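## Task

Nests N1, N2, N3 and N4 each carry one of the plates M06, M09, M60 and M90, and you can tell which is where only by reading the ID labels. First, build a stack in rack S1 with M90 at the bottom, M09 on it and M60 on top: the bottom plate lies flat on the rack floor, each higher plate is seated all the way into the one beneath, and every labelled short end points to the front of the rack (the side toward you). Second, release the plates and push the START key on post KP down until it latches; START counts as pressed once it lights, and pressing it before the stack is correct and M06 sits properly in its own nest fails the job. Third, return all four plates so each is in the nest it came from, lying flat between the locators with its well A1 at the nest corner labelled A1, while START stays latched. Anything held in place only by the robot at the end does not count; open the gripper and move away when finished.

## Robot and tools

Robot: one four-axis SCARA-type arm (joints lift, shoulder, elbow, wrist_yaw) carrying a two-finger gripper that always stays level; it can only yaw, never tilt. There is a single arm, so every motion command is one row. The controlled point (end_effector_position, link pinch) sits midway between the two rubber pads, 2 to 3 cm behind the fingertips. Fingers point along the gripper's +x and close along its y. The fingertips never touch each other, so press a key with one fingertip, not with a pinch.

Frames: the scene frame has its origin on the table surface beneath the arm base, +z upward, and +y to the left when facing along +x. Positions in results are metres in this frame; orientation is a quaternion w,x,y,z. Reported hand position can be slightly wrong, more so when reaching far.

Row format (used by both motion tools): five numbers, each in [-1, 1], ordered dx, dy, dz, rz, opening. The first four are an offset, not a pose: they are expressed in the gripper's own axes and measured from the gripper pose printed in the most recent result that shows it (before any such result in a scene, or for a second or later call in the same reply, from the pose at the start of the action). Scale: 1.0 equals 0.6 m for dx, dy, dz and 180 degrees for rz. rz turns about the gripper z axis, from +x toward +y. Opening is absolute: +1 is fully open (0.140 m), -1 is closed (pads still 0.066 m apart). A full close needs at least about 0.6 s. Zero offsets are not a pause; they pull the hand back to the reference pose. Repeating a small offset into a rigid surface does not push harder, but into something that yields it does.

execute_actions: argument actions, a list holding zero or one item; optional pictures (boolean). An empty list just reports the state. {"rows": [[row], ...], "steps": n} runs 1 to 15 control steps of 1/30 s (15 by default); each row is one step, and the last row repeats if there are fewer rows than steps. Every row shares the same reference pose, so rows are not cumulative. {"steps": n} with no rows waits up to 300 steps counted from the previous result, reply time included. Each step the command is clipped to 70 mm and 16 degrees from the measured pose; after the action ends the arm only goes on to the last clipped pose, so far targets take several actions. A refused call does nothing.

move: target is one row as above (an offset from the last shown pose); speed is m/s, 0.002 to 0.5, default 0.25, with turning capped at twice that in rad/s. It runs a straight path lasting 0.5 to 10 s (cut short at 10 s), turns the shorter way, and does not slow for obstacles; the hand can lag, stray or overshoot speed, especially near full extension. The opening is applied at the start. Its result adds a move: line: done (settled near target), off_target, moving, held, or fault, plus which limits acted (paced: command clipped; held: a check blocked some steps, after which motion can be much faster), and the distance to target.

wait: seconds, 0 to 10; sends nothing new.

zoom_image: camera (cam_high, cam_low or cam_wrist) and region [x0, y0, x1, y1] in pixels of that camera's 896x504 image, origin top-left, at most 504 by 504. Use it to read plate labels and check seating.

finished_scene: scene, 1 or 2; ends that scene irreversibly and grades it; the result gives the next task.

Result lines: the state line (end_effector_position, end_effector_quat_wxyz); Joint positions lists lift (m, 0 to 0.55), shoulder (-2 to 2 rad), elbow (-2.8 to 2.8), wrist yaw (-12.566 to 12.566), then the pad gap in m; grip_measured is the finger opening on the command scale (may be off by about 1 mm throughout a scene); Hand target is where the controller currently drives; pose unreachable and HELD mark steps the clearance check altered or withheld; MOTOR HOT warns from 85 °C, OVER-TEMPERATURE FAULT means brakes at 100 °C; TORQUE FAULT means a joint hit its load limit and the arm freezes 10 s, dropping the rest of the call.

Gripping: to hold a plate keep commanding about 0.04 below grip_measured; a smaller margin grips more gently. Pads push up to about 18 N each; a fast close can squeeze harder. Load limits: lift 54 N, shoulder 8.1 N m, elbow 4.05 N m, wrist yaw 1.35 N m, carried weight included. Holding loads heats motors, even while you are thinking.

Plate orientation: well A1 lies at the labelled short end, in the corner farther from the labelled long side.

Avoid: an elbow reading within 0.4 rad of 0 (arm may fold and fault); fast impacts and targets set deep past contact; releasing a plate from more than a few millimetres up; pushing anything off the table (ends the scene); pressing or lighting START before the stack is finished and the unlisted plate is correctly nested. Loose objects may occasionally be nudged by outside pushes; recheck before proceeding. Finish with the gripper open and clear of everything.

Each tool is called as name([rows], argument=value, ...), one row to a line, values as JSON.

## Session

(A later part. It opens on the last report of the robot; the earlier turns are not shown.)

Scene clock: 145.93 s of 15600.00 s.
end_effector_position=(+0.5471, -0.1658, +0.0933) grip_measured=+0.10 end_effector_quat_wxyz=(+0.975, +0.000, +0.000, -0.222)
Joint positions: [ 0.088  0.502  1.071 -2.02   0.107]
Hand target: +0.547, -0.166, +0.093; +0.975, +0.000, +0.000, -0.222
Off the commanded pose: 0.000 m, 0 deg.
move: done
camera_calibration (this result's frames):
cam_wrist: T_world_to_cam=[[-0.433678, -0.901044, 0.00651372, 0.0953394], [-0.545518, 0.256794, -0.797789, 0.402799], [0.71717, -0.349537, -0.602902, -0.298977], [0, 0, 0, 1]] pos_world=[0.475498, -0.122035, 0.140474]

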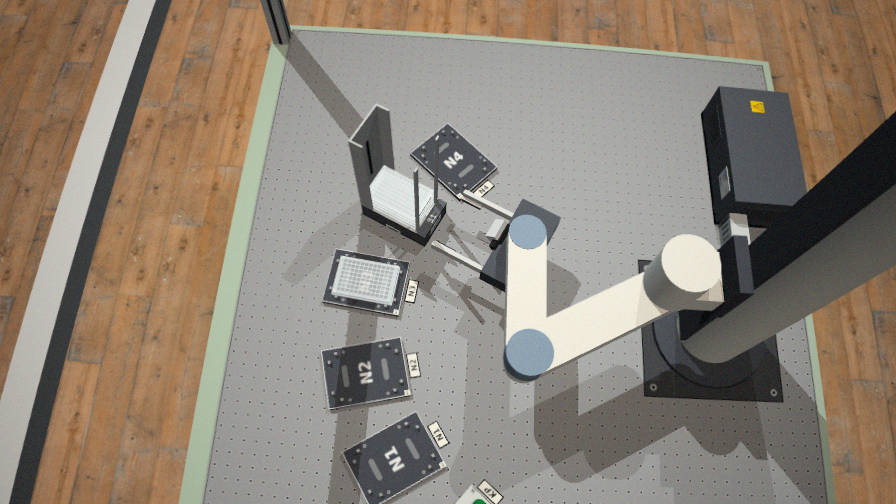

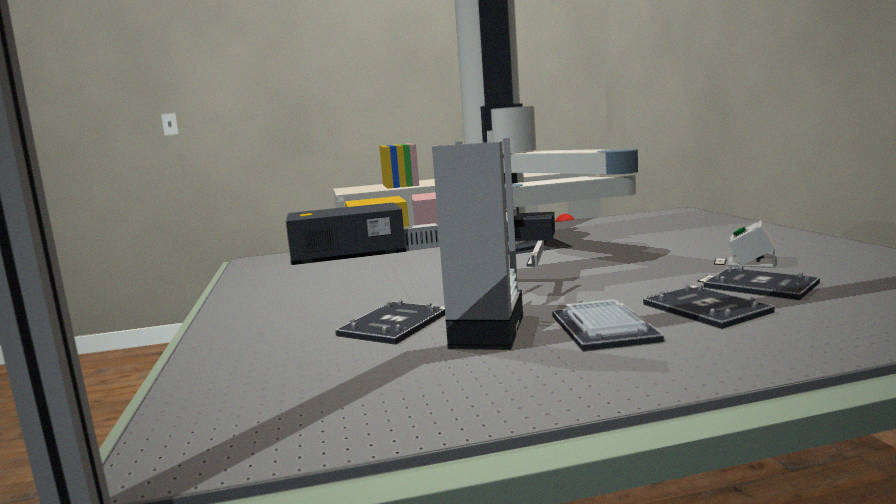

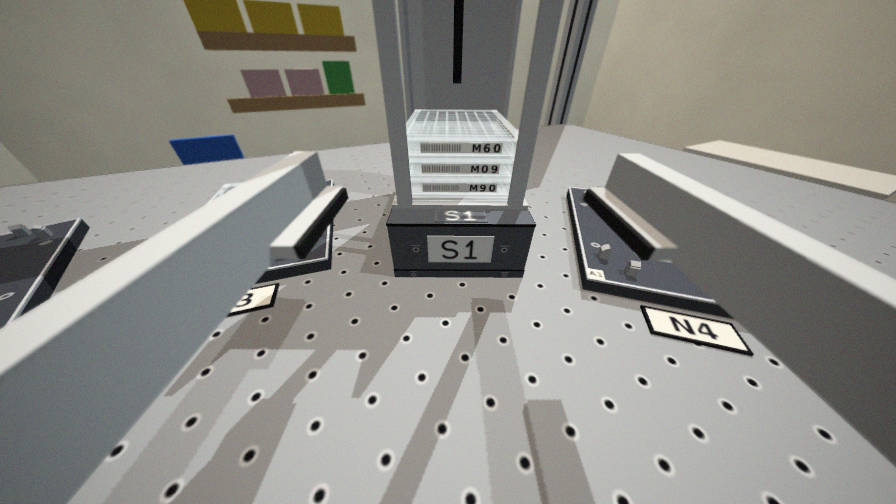

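move(target=[-0.362,0.65,0.1,0.42,-1], speed=0.35)

move(target=[0,0,-0.07,0,-1])

Scene clock: 154.03 s of 15600.00 s.
end_effector_position=(+0.5199, +0.2799, +0.1533) grip_measured=-1.00 end_effector_quat_wxyz=(+0.906, +0.000, +0.000, +0.423)
Joint positions: [ 0.148  1.431  1.259 -1.818  0.066]
Hand target: +0.520, +0.280, +0.153; +0.906, +0.000, +0.000, +0.422
Off the commanded pose: 0.000 m, 0 deg.
After step 90, 2.83 s passed at rest.
move: done
camera_calibration (this result's frames):
cam_wrist: T_world_to_cam=[[0.76523, -0.643724, 0.00651372, -0.210593], [-0.384142, -0.464723, -0.797789, 0.439424], [0.516583, 0.607989, -0.602902, -0.251215], [0, 0, 0, 1]] pos_world=[0.459727, 0.221382, 0.200481]

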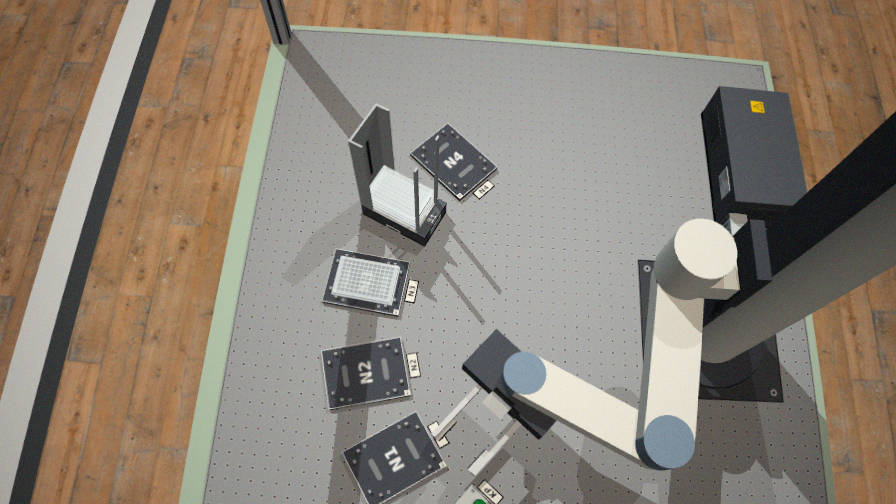

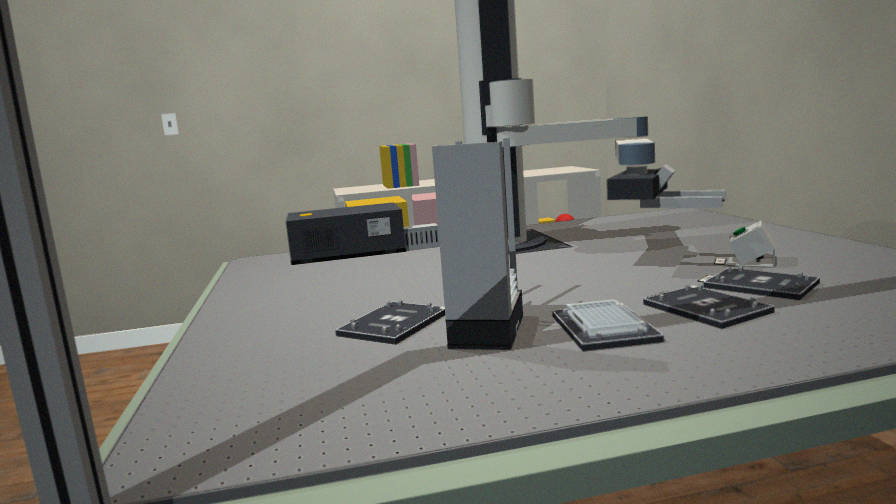

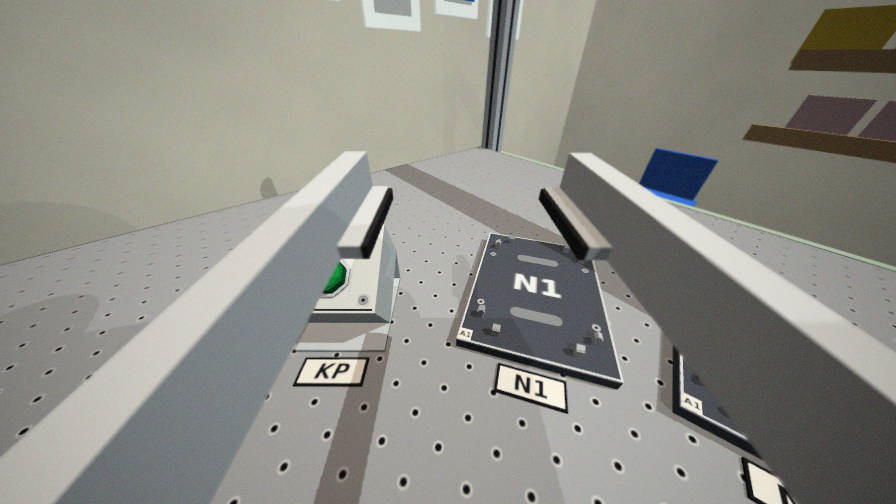

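Scene clock: 154.73 s of 15600.00 s.
end_effector_position=(+0.5199, +0.2799, +0.1112) grip_measured=-1.00 end_effector_quat_wxyz=(+0.906, +0.000, +0.000, +0.423)
Joint positions: [ 0.106  1.431  1.259 -1.818  0.066]
Hand target: +0.520, +0.280, +0.111; +0.906, +0.000, +0.000, +0.423
Off the commanded pose: 0.000 m, 0 deg.
move: done
camera_calibration (this result's frames):
cam_wrist: T_world_to_cam=[[0.765221, -0.643734, 0.00651372, -0.210312], [-0.384148, -0.464718, -0.797789, 0.405866], [0.516591, 0.607983, -0.602902, -0.276573], [0, 0, 0, 1]] pos_world=[0.459723, 0.22138, 0.158419]

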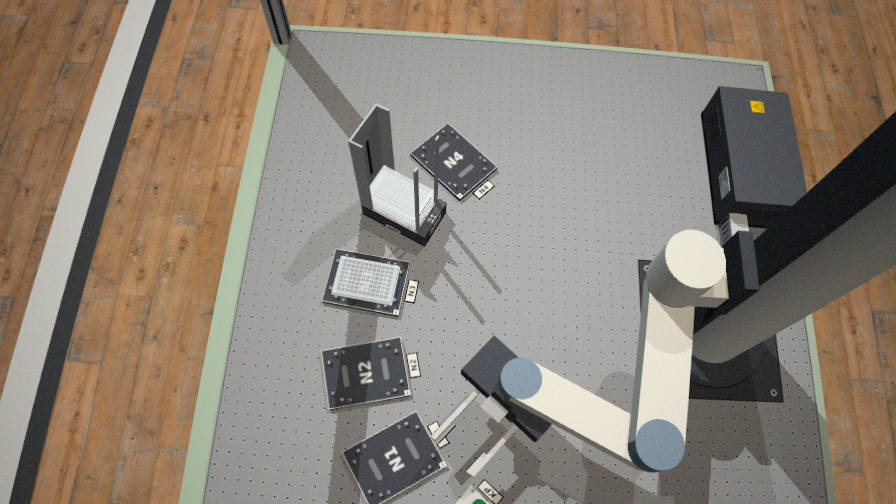

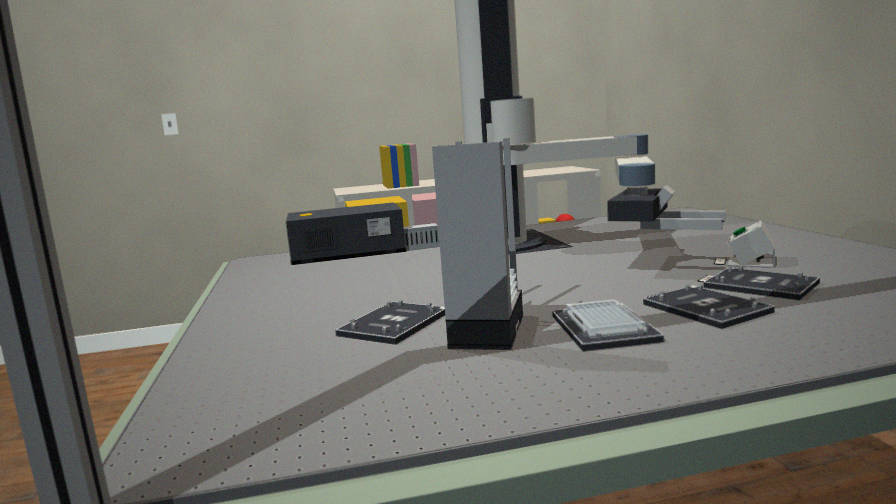

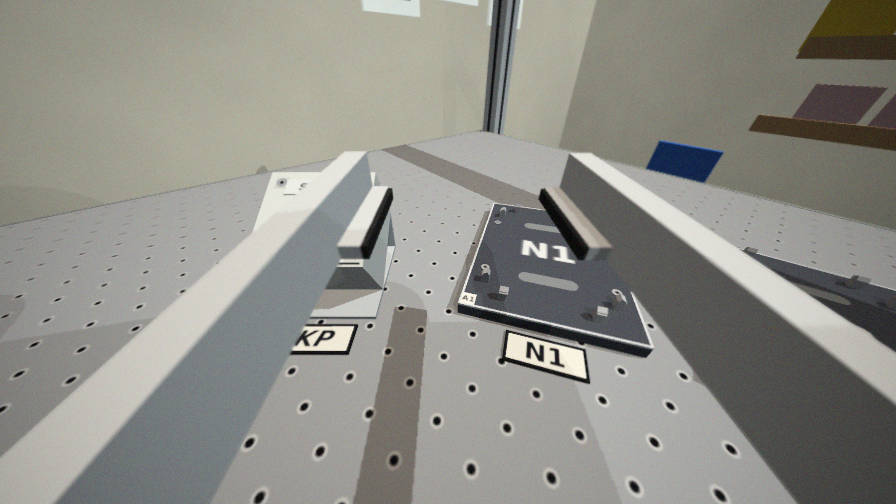

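Shift left to see the key centred.

move(target=[-0.03,0.11,0.03,0,-1], speed=0.1)

move(target=[0,0,0.07,0,-1])

Scene clock: 161.87 s of 15600.00 s.
end_effector_position=(+0.4577, +0.3087, +0.1292) grip_measured=-1.00 end_effector_quat_wxyz=(+0.906, +0.000, +0.000, +0.423)
Joint positions: [ 0.124  1.695  1.122 -1.944  0.066]
Hand target: +0.458, +0.309, +0.129; +0.906, +0.000, +0.000, +0.423
Off the commanded pose: 0.000 m, 0 deg.
After step 90, 3.10 s passed at rest.
move: done
camera_calibration (this result's frames):
cam_wrist: T_world_to_cam=[[0.76556, -0.643331, 0.00651372, -0.144586], [-0.383904, -0.464921, -0.797789, 0.409649], [0.516271, 0.608255, -0.602902, -0.25098], [0, 0, 0, 1]] pos_world=[0.397529, 0.250097, 0.176439]

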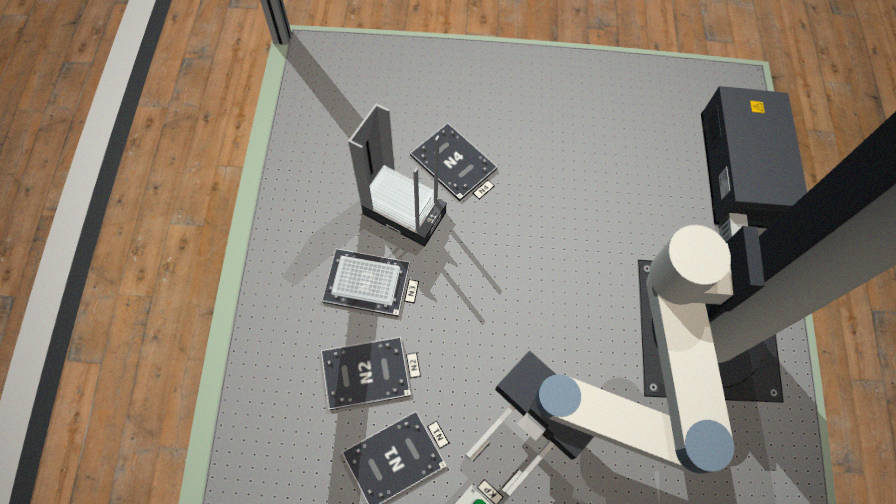

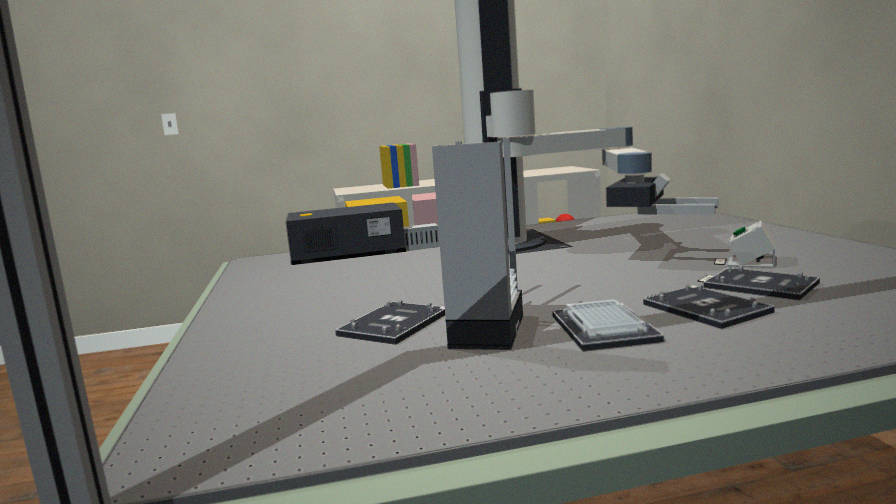

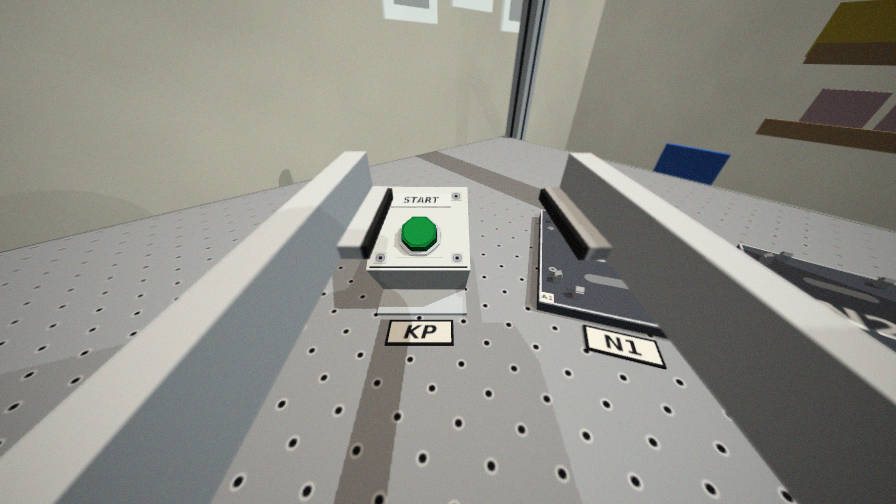

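Scene clock: 162.57 s of 15600.00 s.
end_effector_position=(+0.4577, +0.3087, +0.1713) grip_measured=-1.00 end_effector_quat_wxyz=(+0.906, +0.000, +0.000, +0.423)
Joint positions: [ 0.166  1.695  1.122 -1.944  0.066]
Hand target: +0.458, +0.309, +0.171; +0.906, +0.000, +0.000, +0.423
Off the commanded pose: 0.000 m, 0 deg.
move: done
camera_calibration (this result's frames):
cam_wrist: T_world_to_cam=[[0.765587, -0.6433, 0.00651372, -0.144869], [-0.383885, -0.464936, -0.797789, 0.443204], [0.516246, 0.608276, -0.602902, -0.225619], [0, 0, 0, 1]] pos_world=[0.397524, 0.250106, 0.218501]

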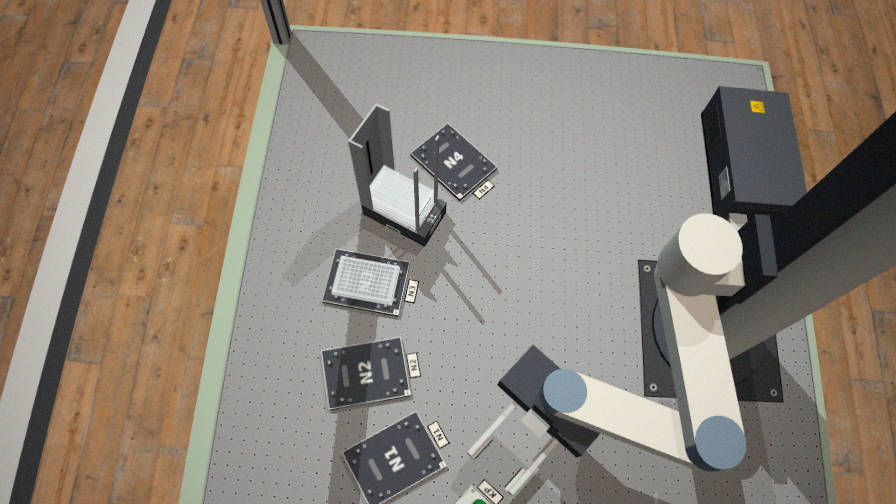

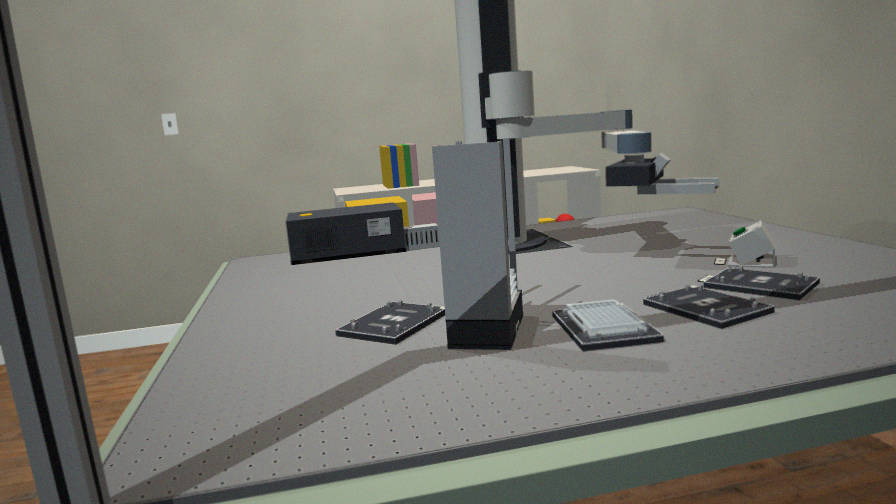

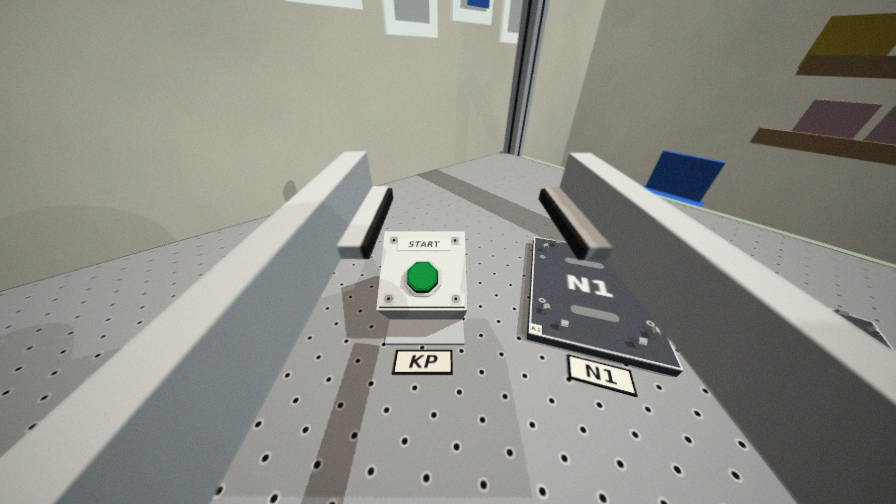

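move(target=[0.07,-0.019,-0.125,0,-1], speed=0.1)

move(target=[0,0,-0.022,0,-1], speed=0.008)

Scene clock: 168.17 s of 15600.00 s.
end_effector_position=(+0.4934, +0.3336, +0.0962) grip_measured=-1.00 end_effector_quat_wxyz=(+0.906, +0.000, +0.000, +0.423)
Joint positions: [ 0.091  1.59   1.326 -2.043  0.066]
Hand target: +0.493, +0.334, +0.096; +0.906, +0.000, +0.000, +0.423
Off the commanded pose: 0.000 m, 0 deg.
After step 90, 1.43 s passed at rest.
move: done
camera_calibration (this result's frames):
cam_wrist: T_world_to_cam=[[0.765754, -0.643101, 0.00651372, -0.155826], [-0.383764, -0.465036, -0.797789, 0.408569], [0.516088, 0.60841, -0.602902, -0.304408], [0, 0, 0, 1]] pos_world=[0.43322, 0.274992, 0.143439]

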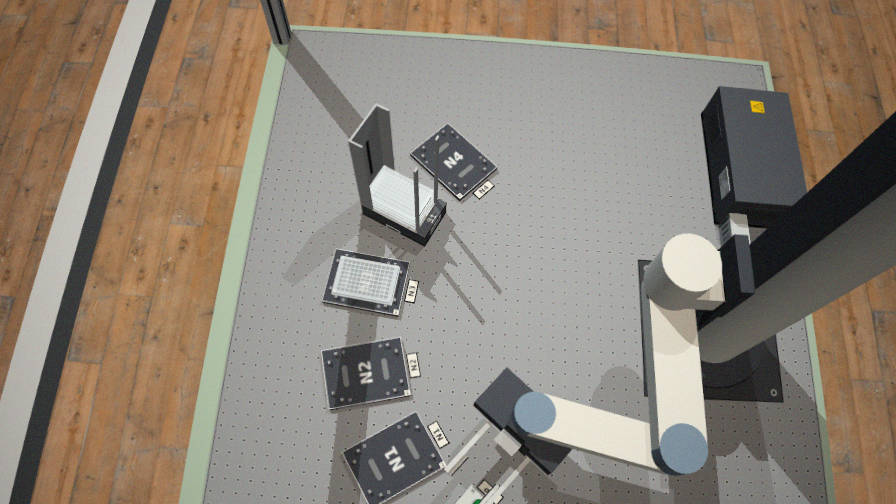

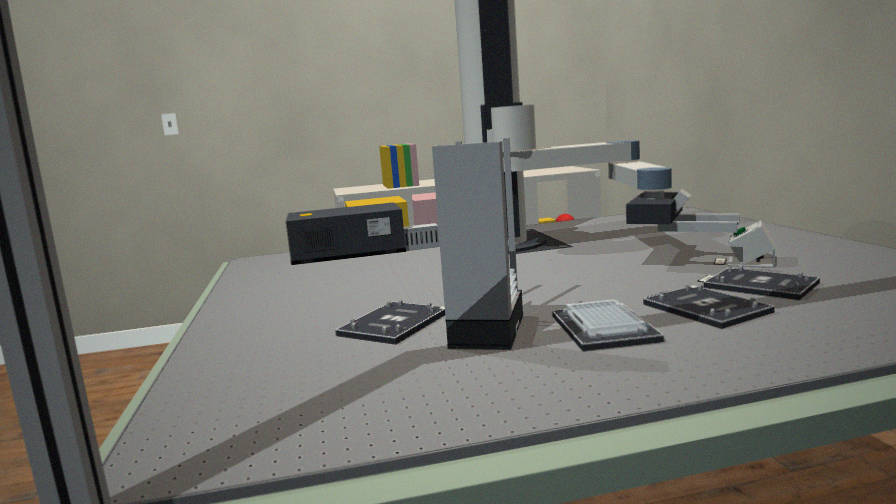

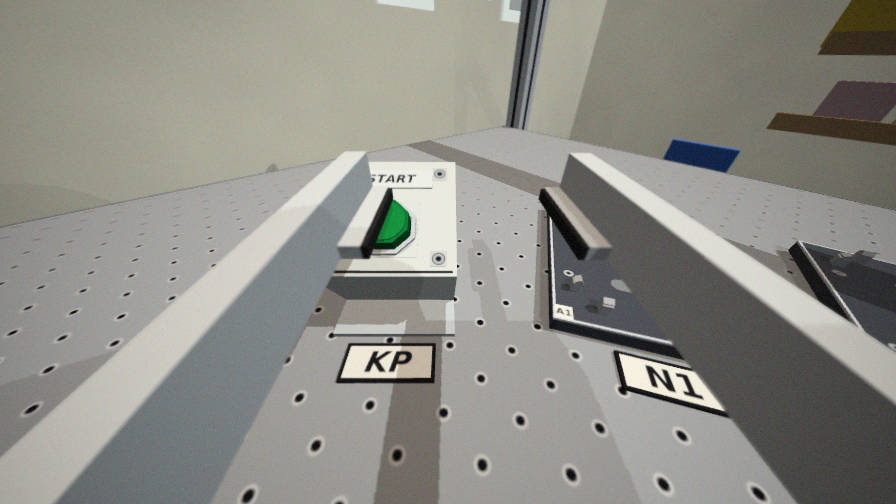

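Scene clock: 170.03 s of 15600.00 s.
end_effector_position=(+0.4934, +0.3336, +0.0833) grip_measured=-1.00 end_effector_quat_wxyz=(+0.906, +0.000, +0.000, +0.423)
Joint positions: [ 0.078  1.59   1.326 -2.043  0.066]
Hand target: +0.493, +0.334, +0.083; +0.906, +0.000, +0.000, +0.423
Off the commanded pose: 0.000 m, 0 deg.
move: done
camera_calibration (this result's frames):
cam_wrist: T_world_to_cam=[[0.765749, -0.643106, 0.00651372, -0.155739], [-0.383767, -0.465033, -0.797789, 0.398215], [0.516092, 0.608406, -0.602902, -0.312232], [0, 0, 0, 1]] pos_world=[0.433219, 0.27499, 0.130461]

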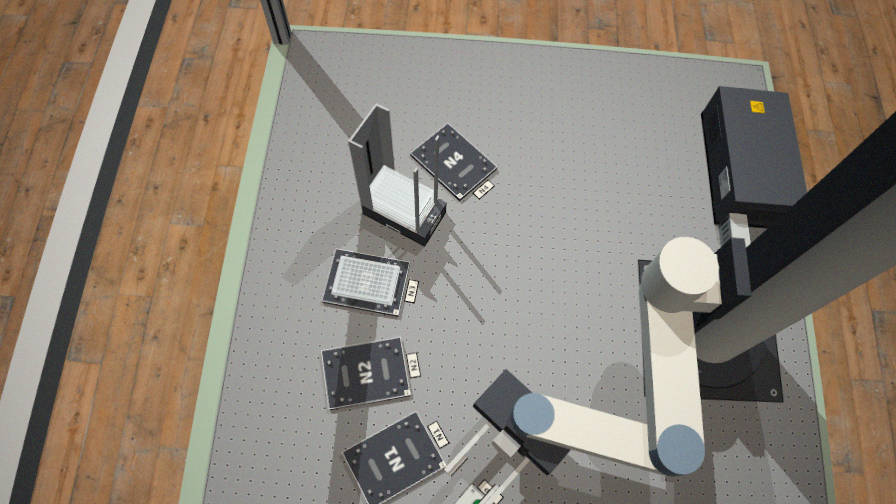

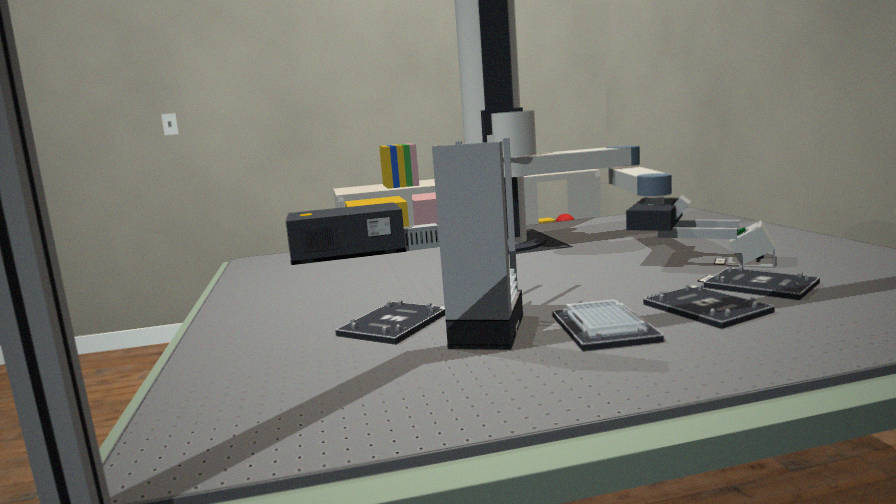

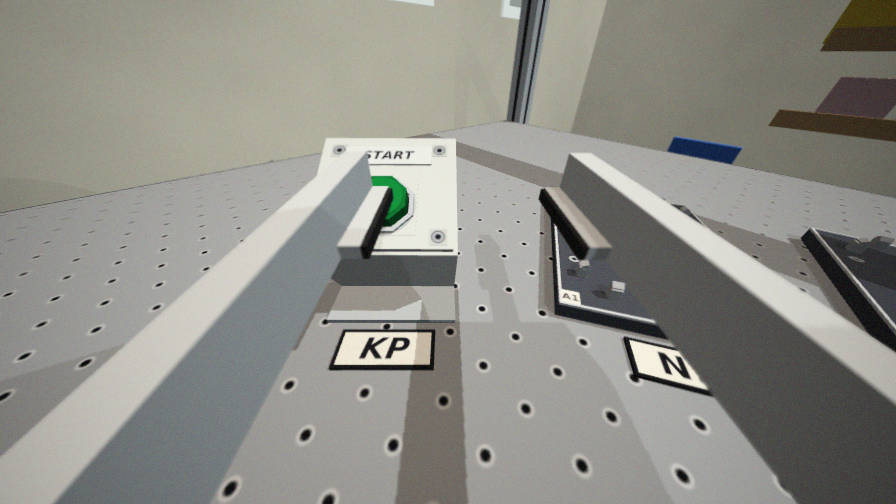

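move(target=[0,0,-0.006,0,-1], speed=0.005)

Scene clock: 173.07 s of 15600.00 s.
end_effector_position=(+0.4934, +0.3336, +0.0800) grip_measured=-1.00 end_effector_quat_wxyz=(+0.906, +0.000, +0.000, +0.423)
Joint positions: [ 0.075  1.59   1.326 -2.043  0.066]
Hand target: +0.493, +0.334, +0.080; +0.906, +0.000, +0.000, +0.423
Off the commanded pose: 0.000 m, 0 deg.
move: done
camera_calibration (this result's frames):
cam_wrist: T_world_to_cam=[[0.765748, -0.643108, 0.00651372, -0.155717], [-0.383768, -0.465032, -0.797789, 0.395592], [0.516093, 0.608405, -0.602902, -0.314214], [0, 0, 0, 1]] pos_world=[0.433219, 0.27499, 0.127173]

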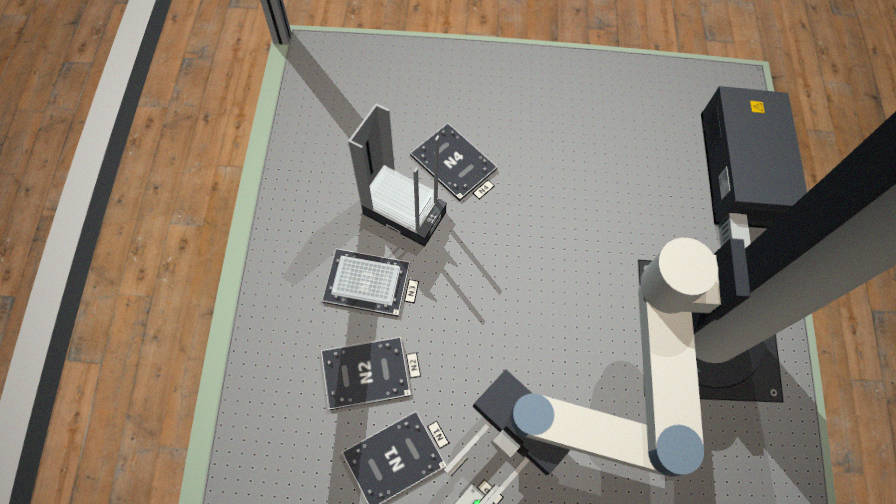

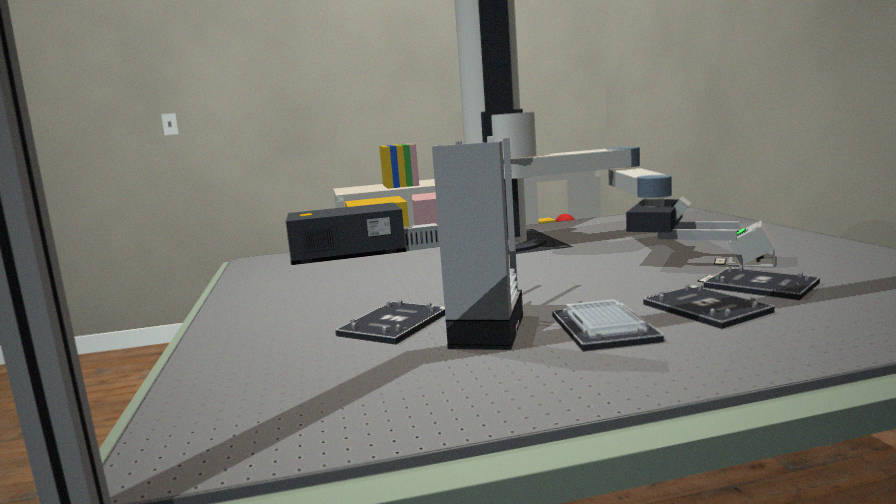

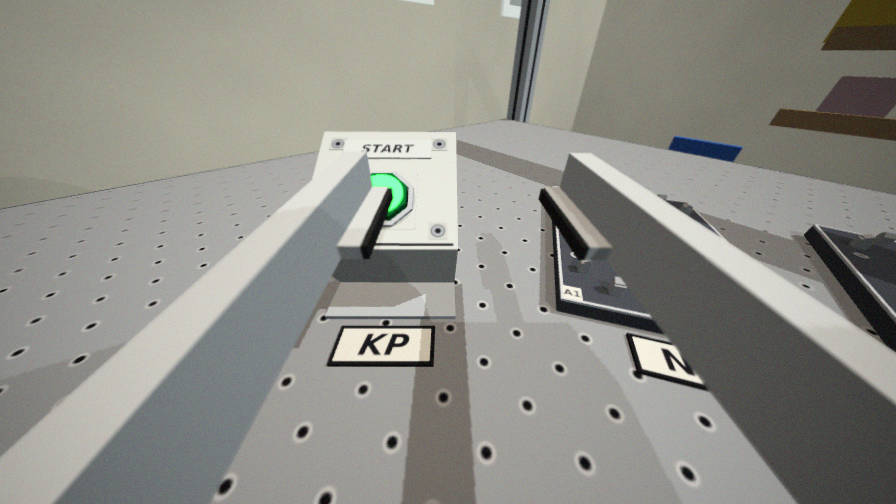

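move(target=[0,0,-0.0025,0,-1], speed=0.005)

move(target=[0,0,0.05,0,-1], speed=0.05)

Scene clock: 176.60 s of 15600.00 s.
end_effector_position=(+0.4934, +0.3336, +0.0788) grip_measured=-1.00 end_effector_quat_wxyz=(+0.906, +0.000, +0.000, +0.423)
Joint positions: [ 0.074  1.59   1.326 -2.043  0.066]
Hand target: +0.493, +0.334, +0.078; +0.906, +0.000, +0.000, +0.423
Off the commanded pose: 0.000 m, 0 deg.
move: done
camera_calibration (this result's frames):
cam_wrist: T_world_to_cam=[[0.765755, -0.6431, 0.00651372, -0.155715], [-0.383763, -0.465037, -0.797789, 0.394677], [0.516087, 0.608411, -0.602902, -0.314901], [0, 0, 0, 1]] pos_world=[0.433218, 0.274988, 0.126029]

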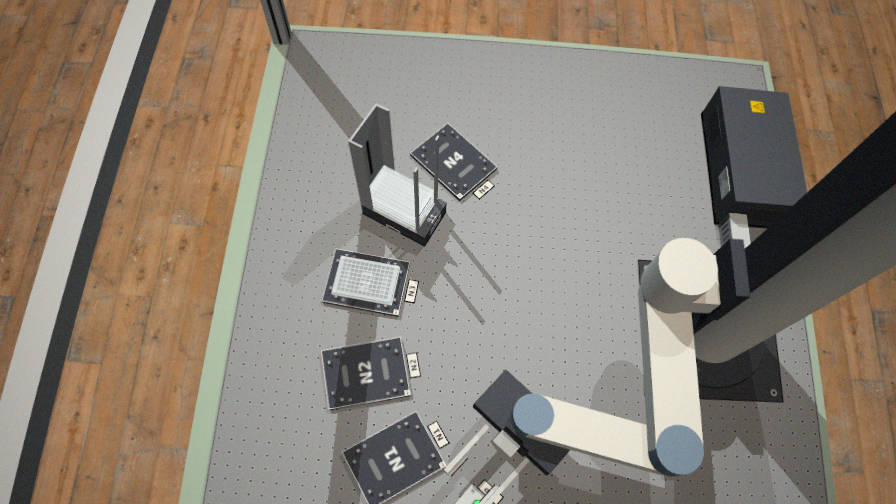

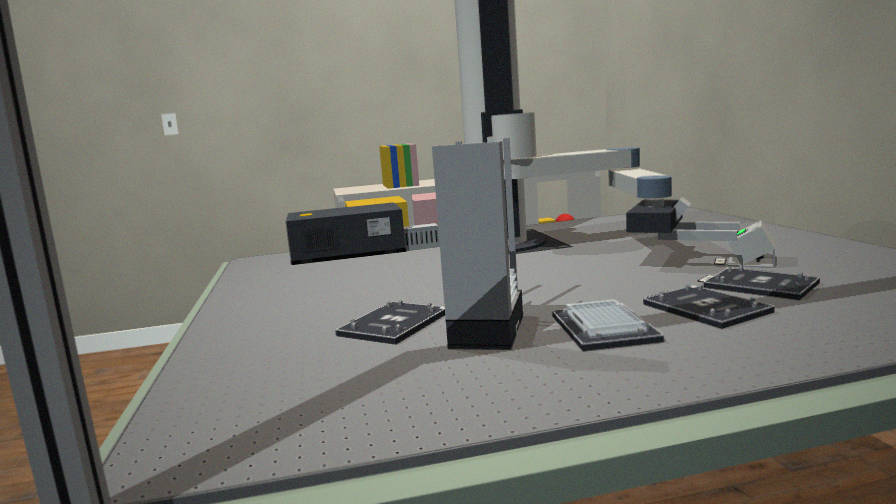

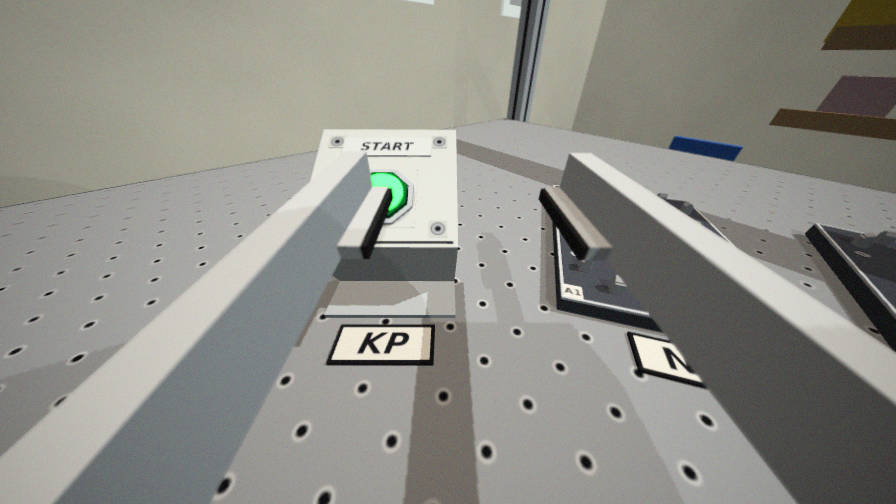

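Scene clock: 177.47 s of 15600.00 s.
end_effector_position=(+0.4934, +0.3336, +0.1089) grip_measured=-1.00 end_effector_quat_wxyz=(+0.906, +0.000, +0.000, +0.423)
Joint positions: [ 0.104  1.59   1.326 -2.043  0.066]
Hand target: +0.493, +0.334, +0.109; +0.906, +0.000, +0.000, +0.423
Off the commanded pose: 0.000 m, 0 deg.
move: done
camera_calibration (this result's frames):
cam_wrist: T_world_to_cam=[[0.765854, -0.642981, 0.00651372, -0.155981], [-0.383691, -0.465096, -0.797789, 0.41864], [0.515993, 0.608491, -0.602902, -0.296751], [0, 0, 0, 1]] pos_world=[0.433208, 0.274985, 0.15609]

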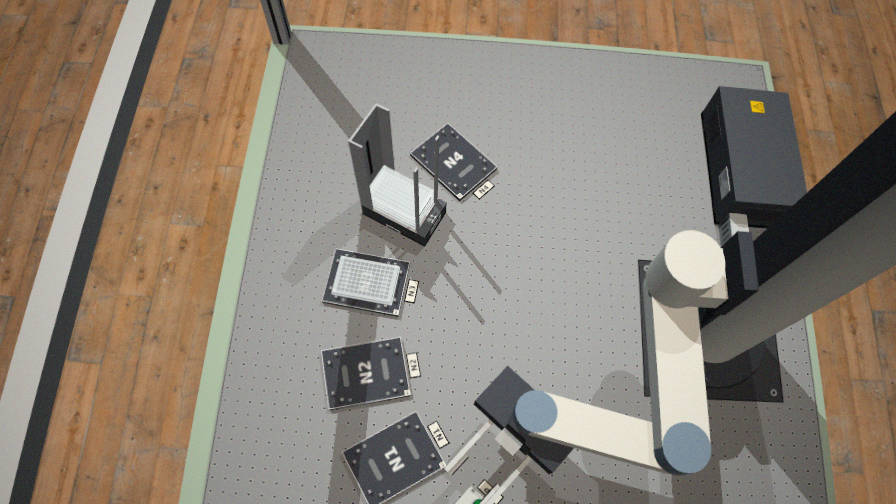

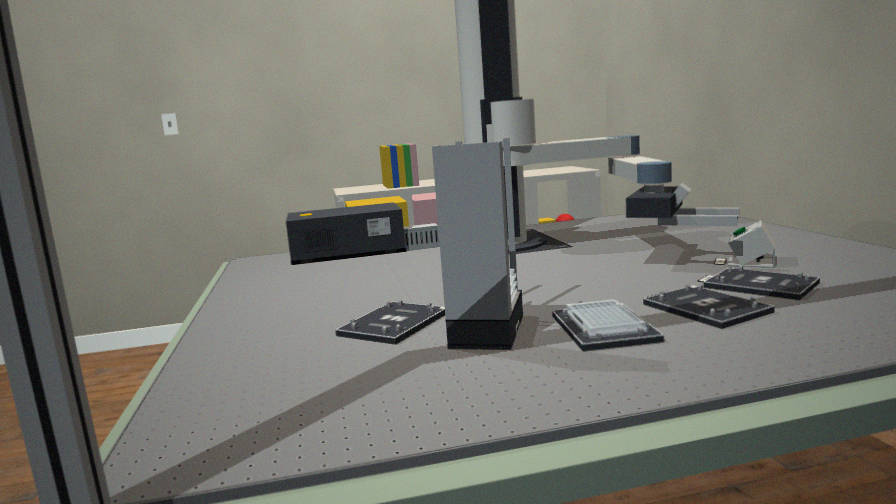

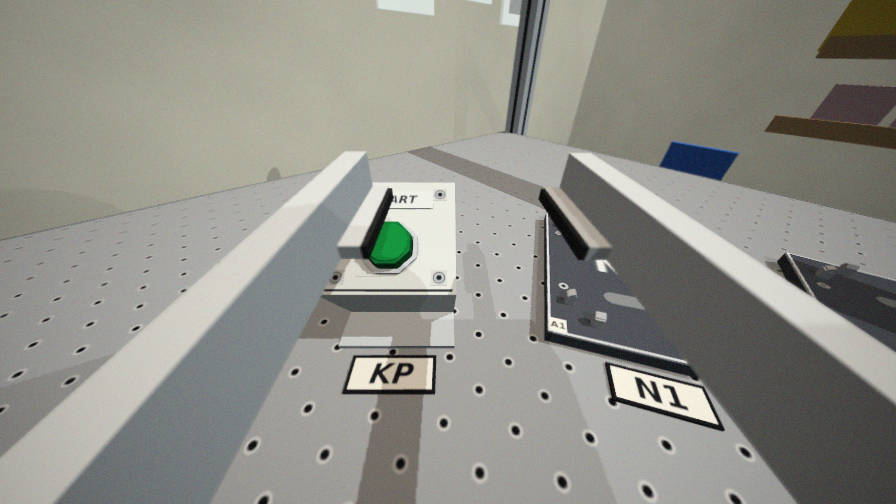

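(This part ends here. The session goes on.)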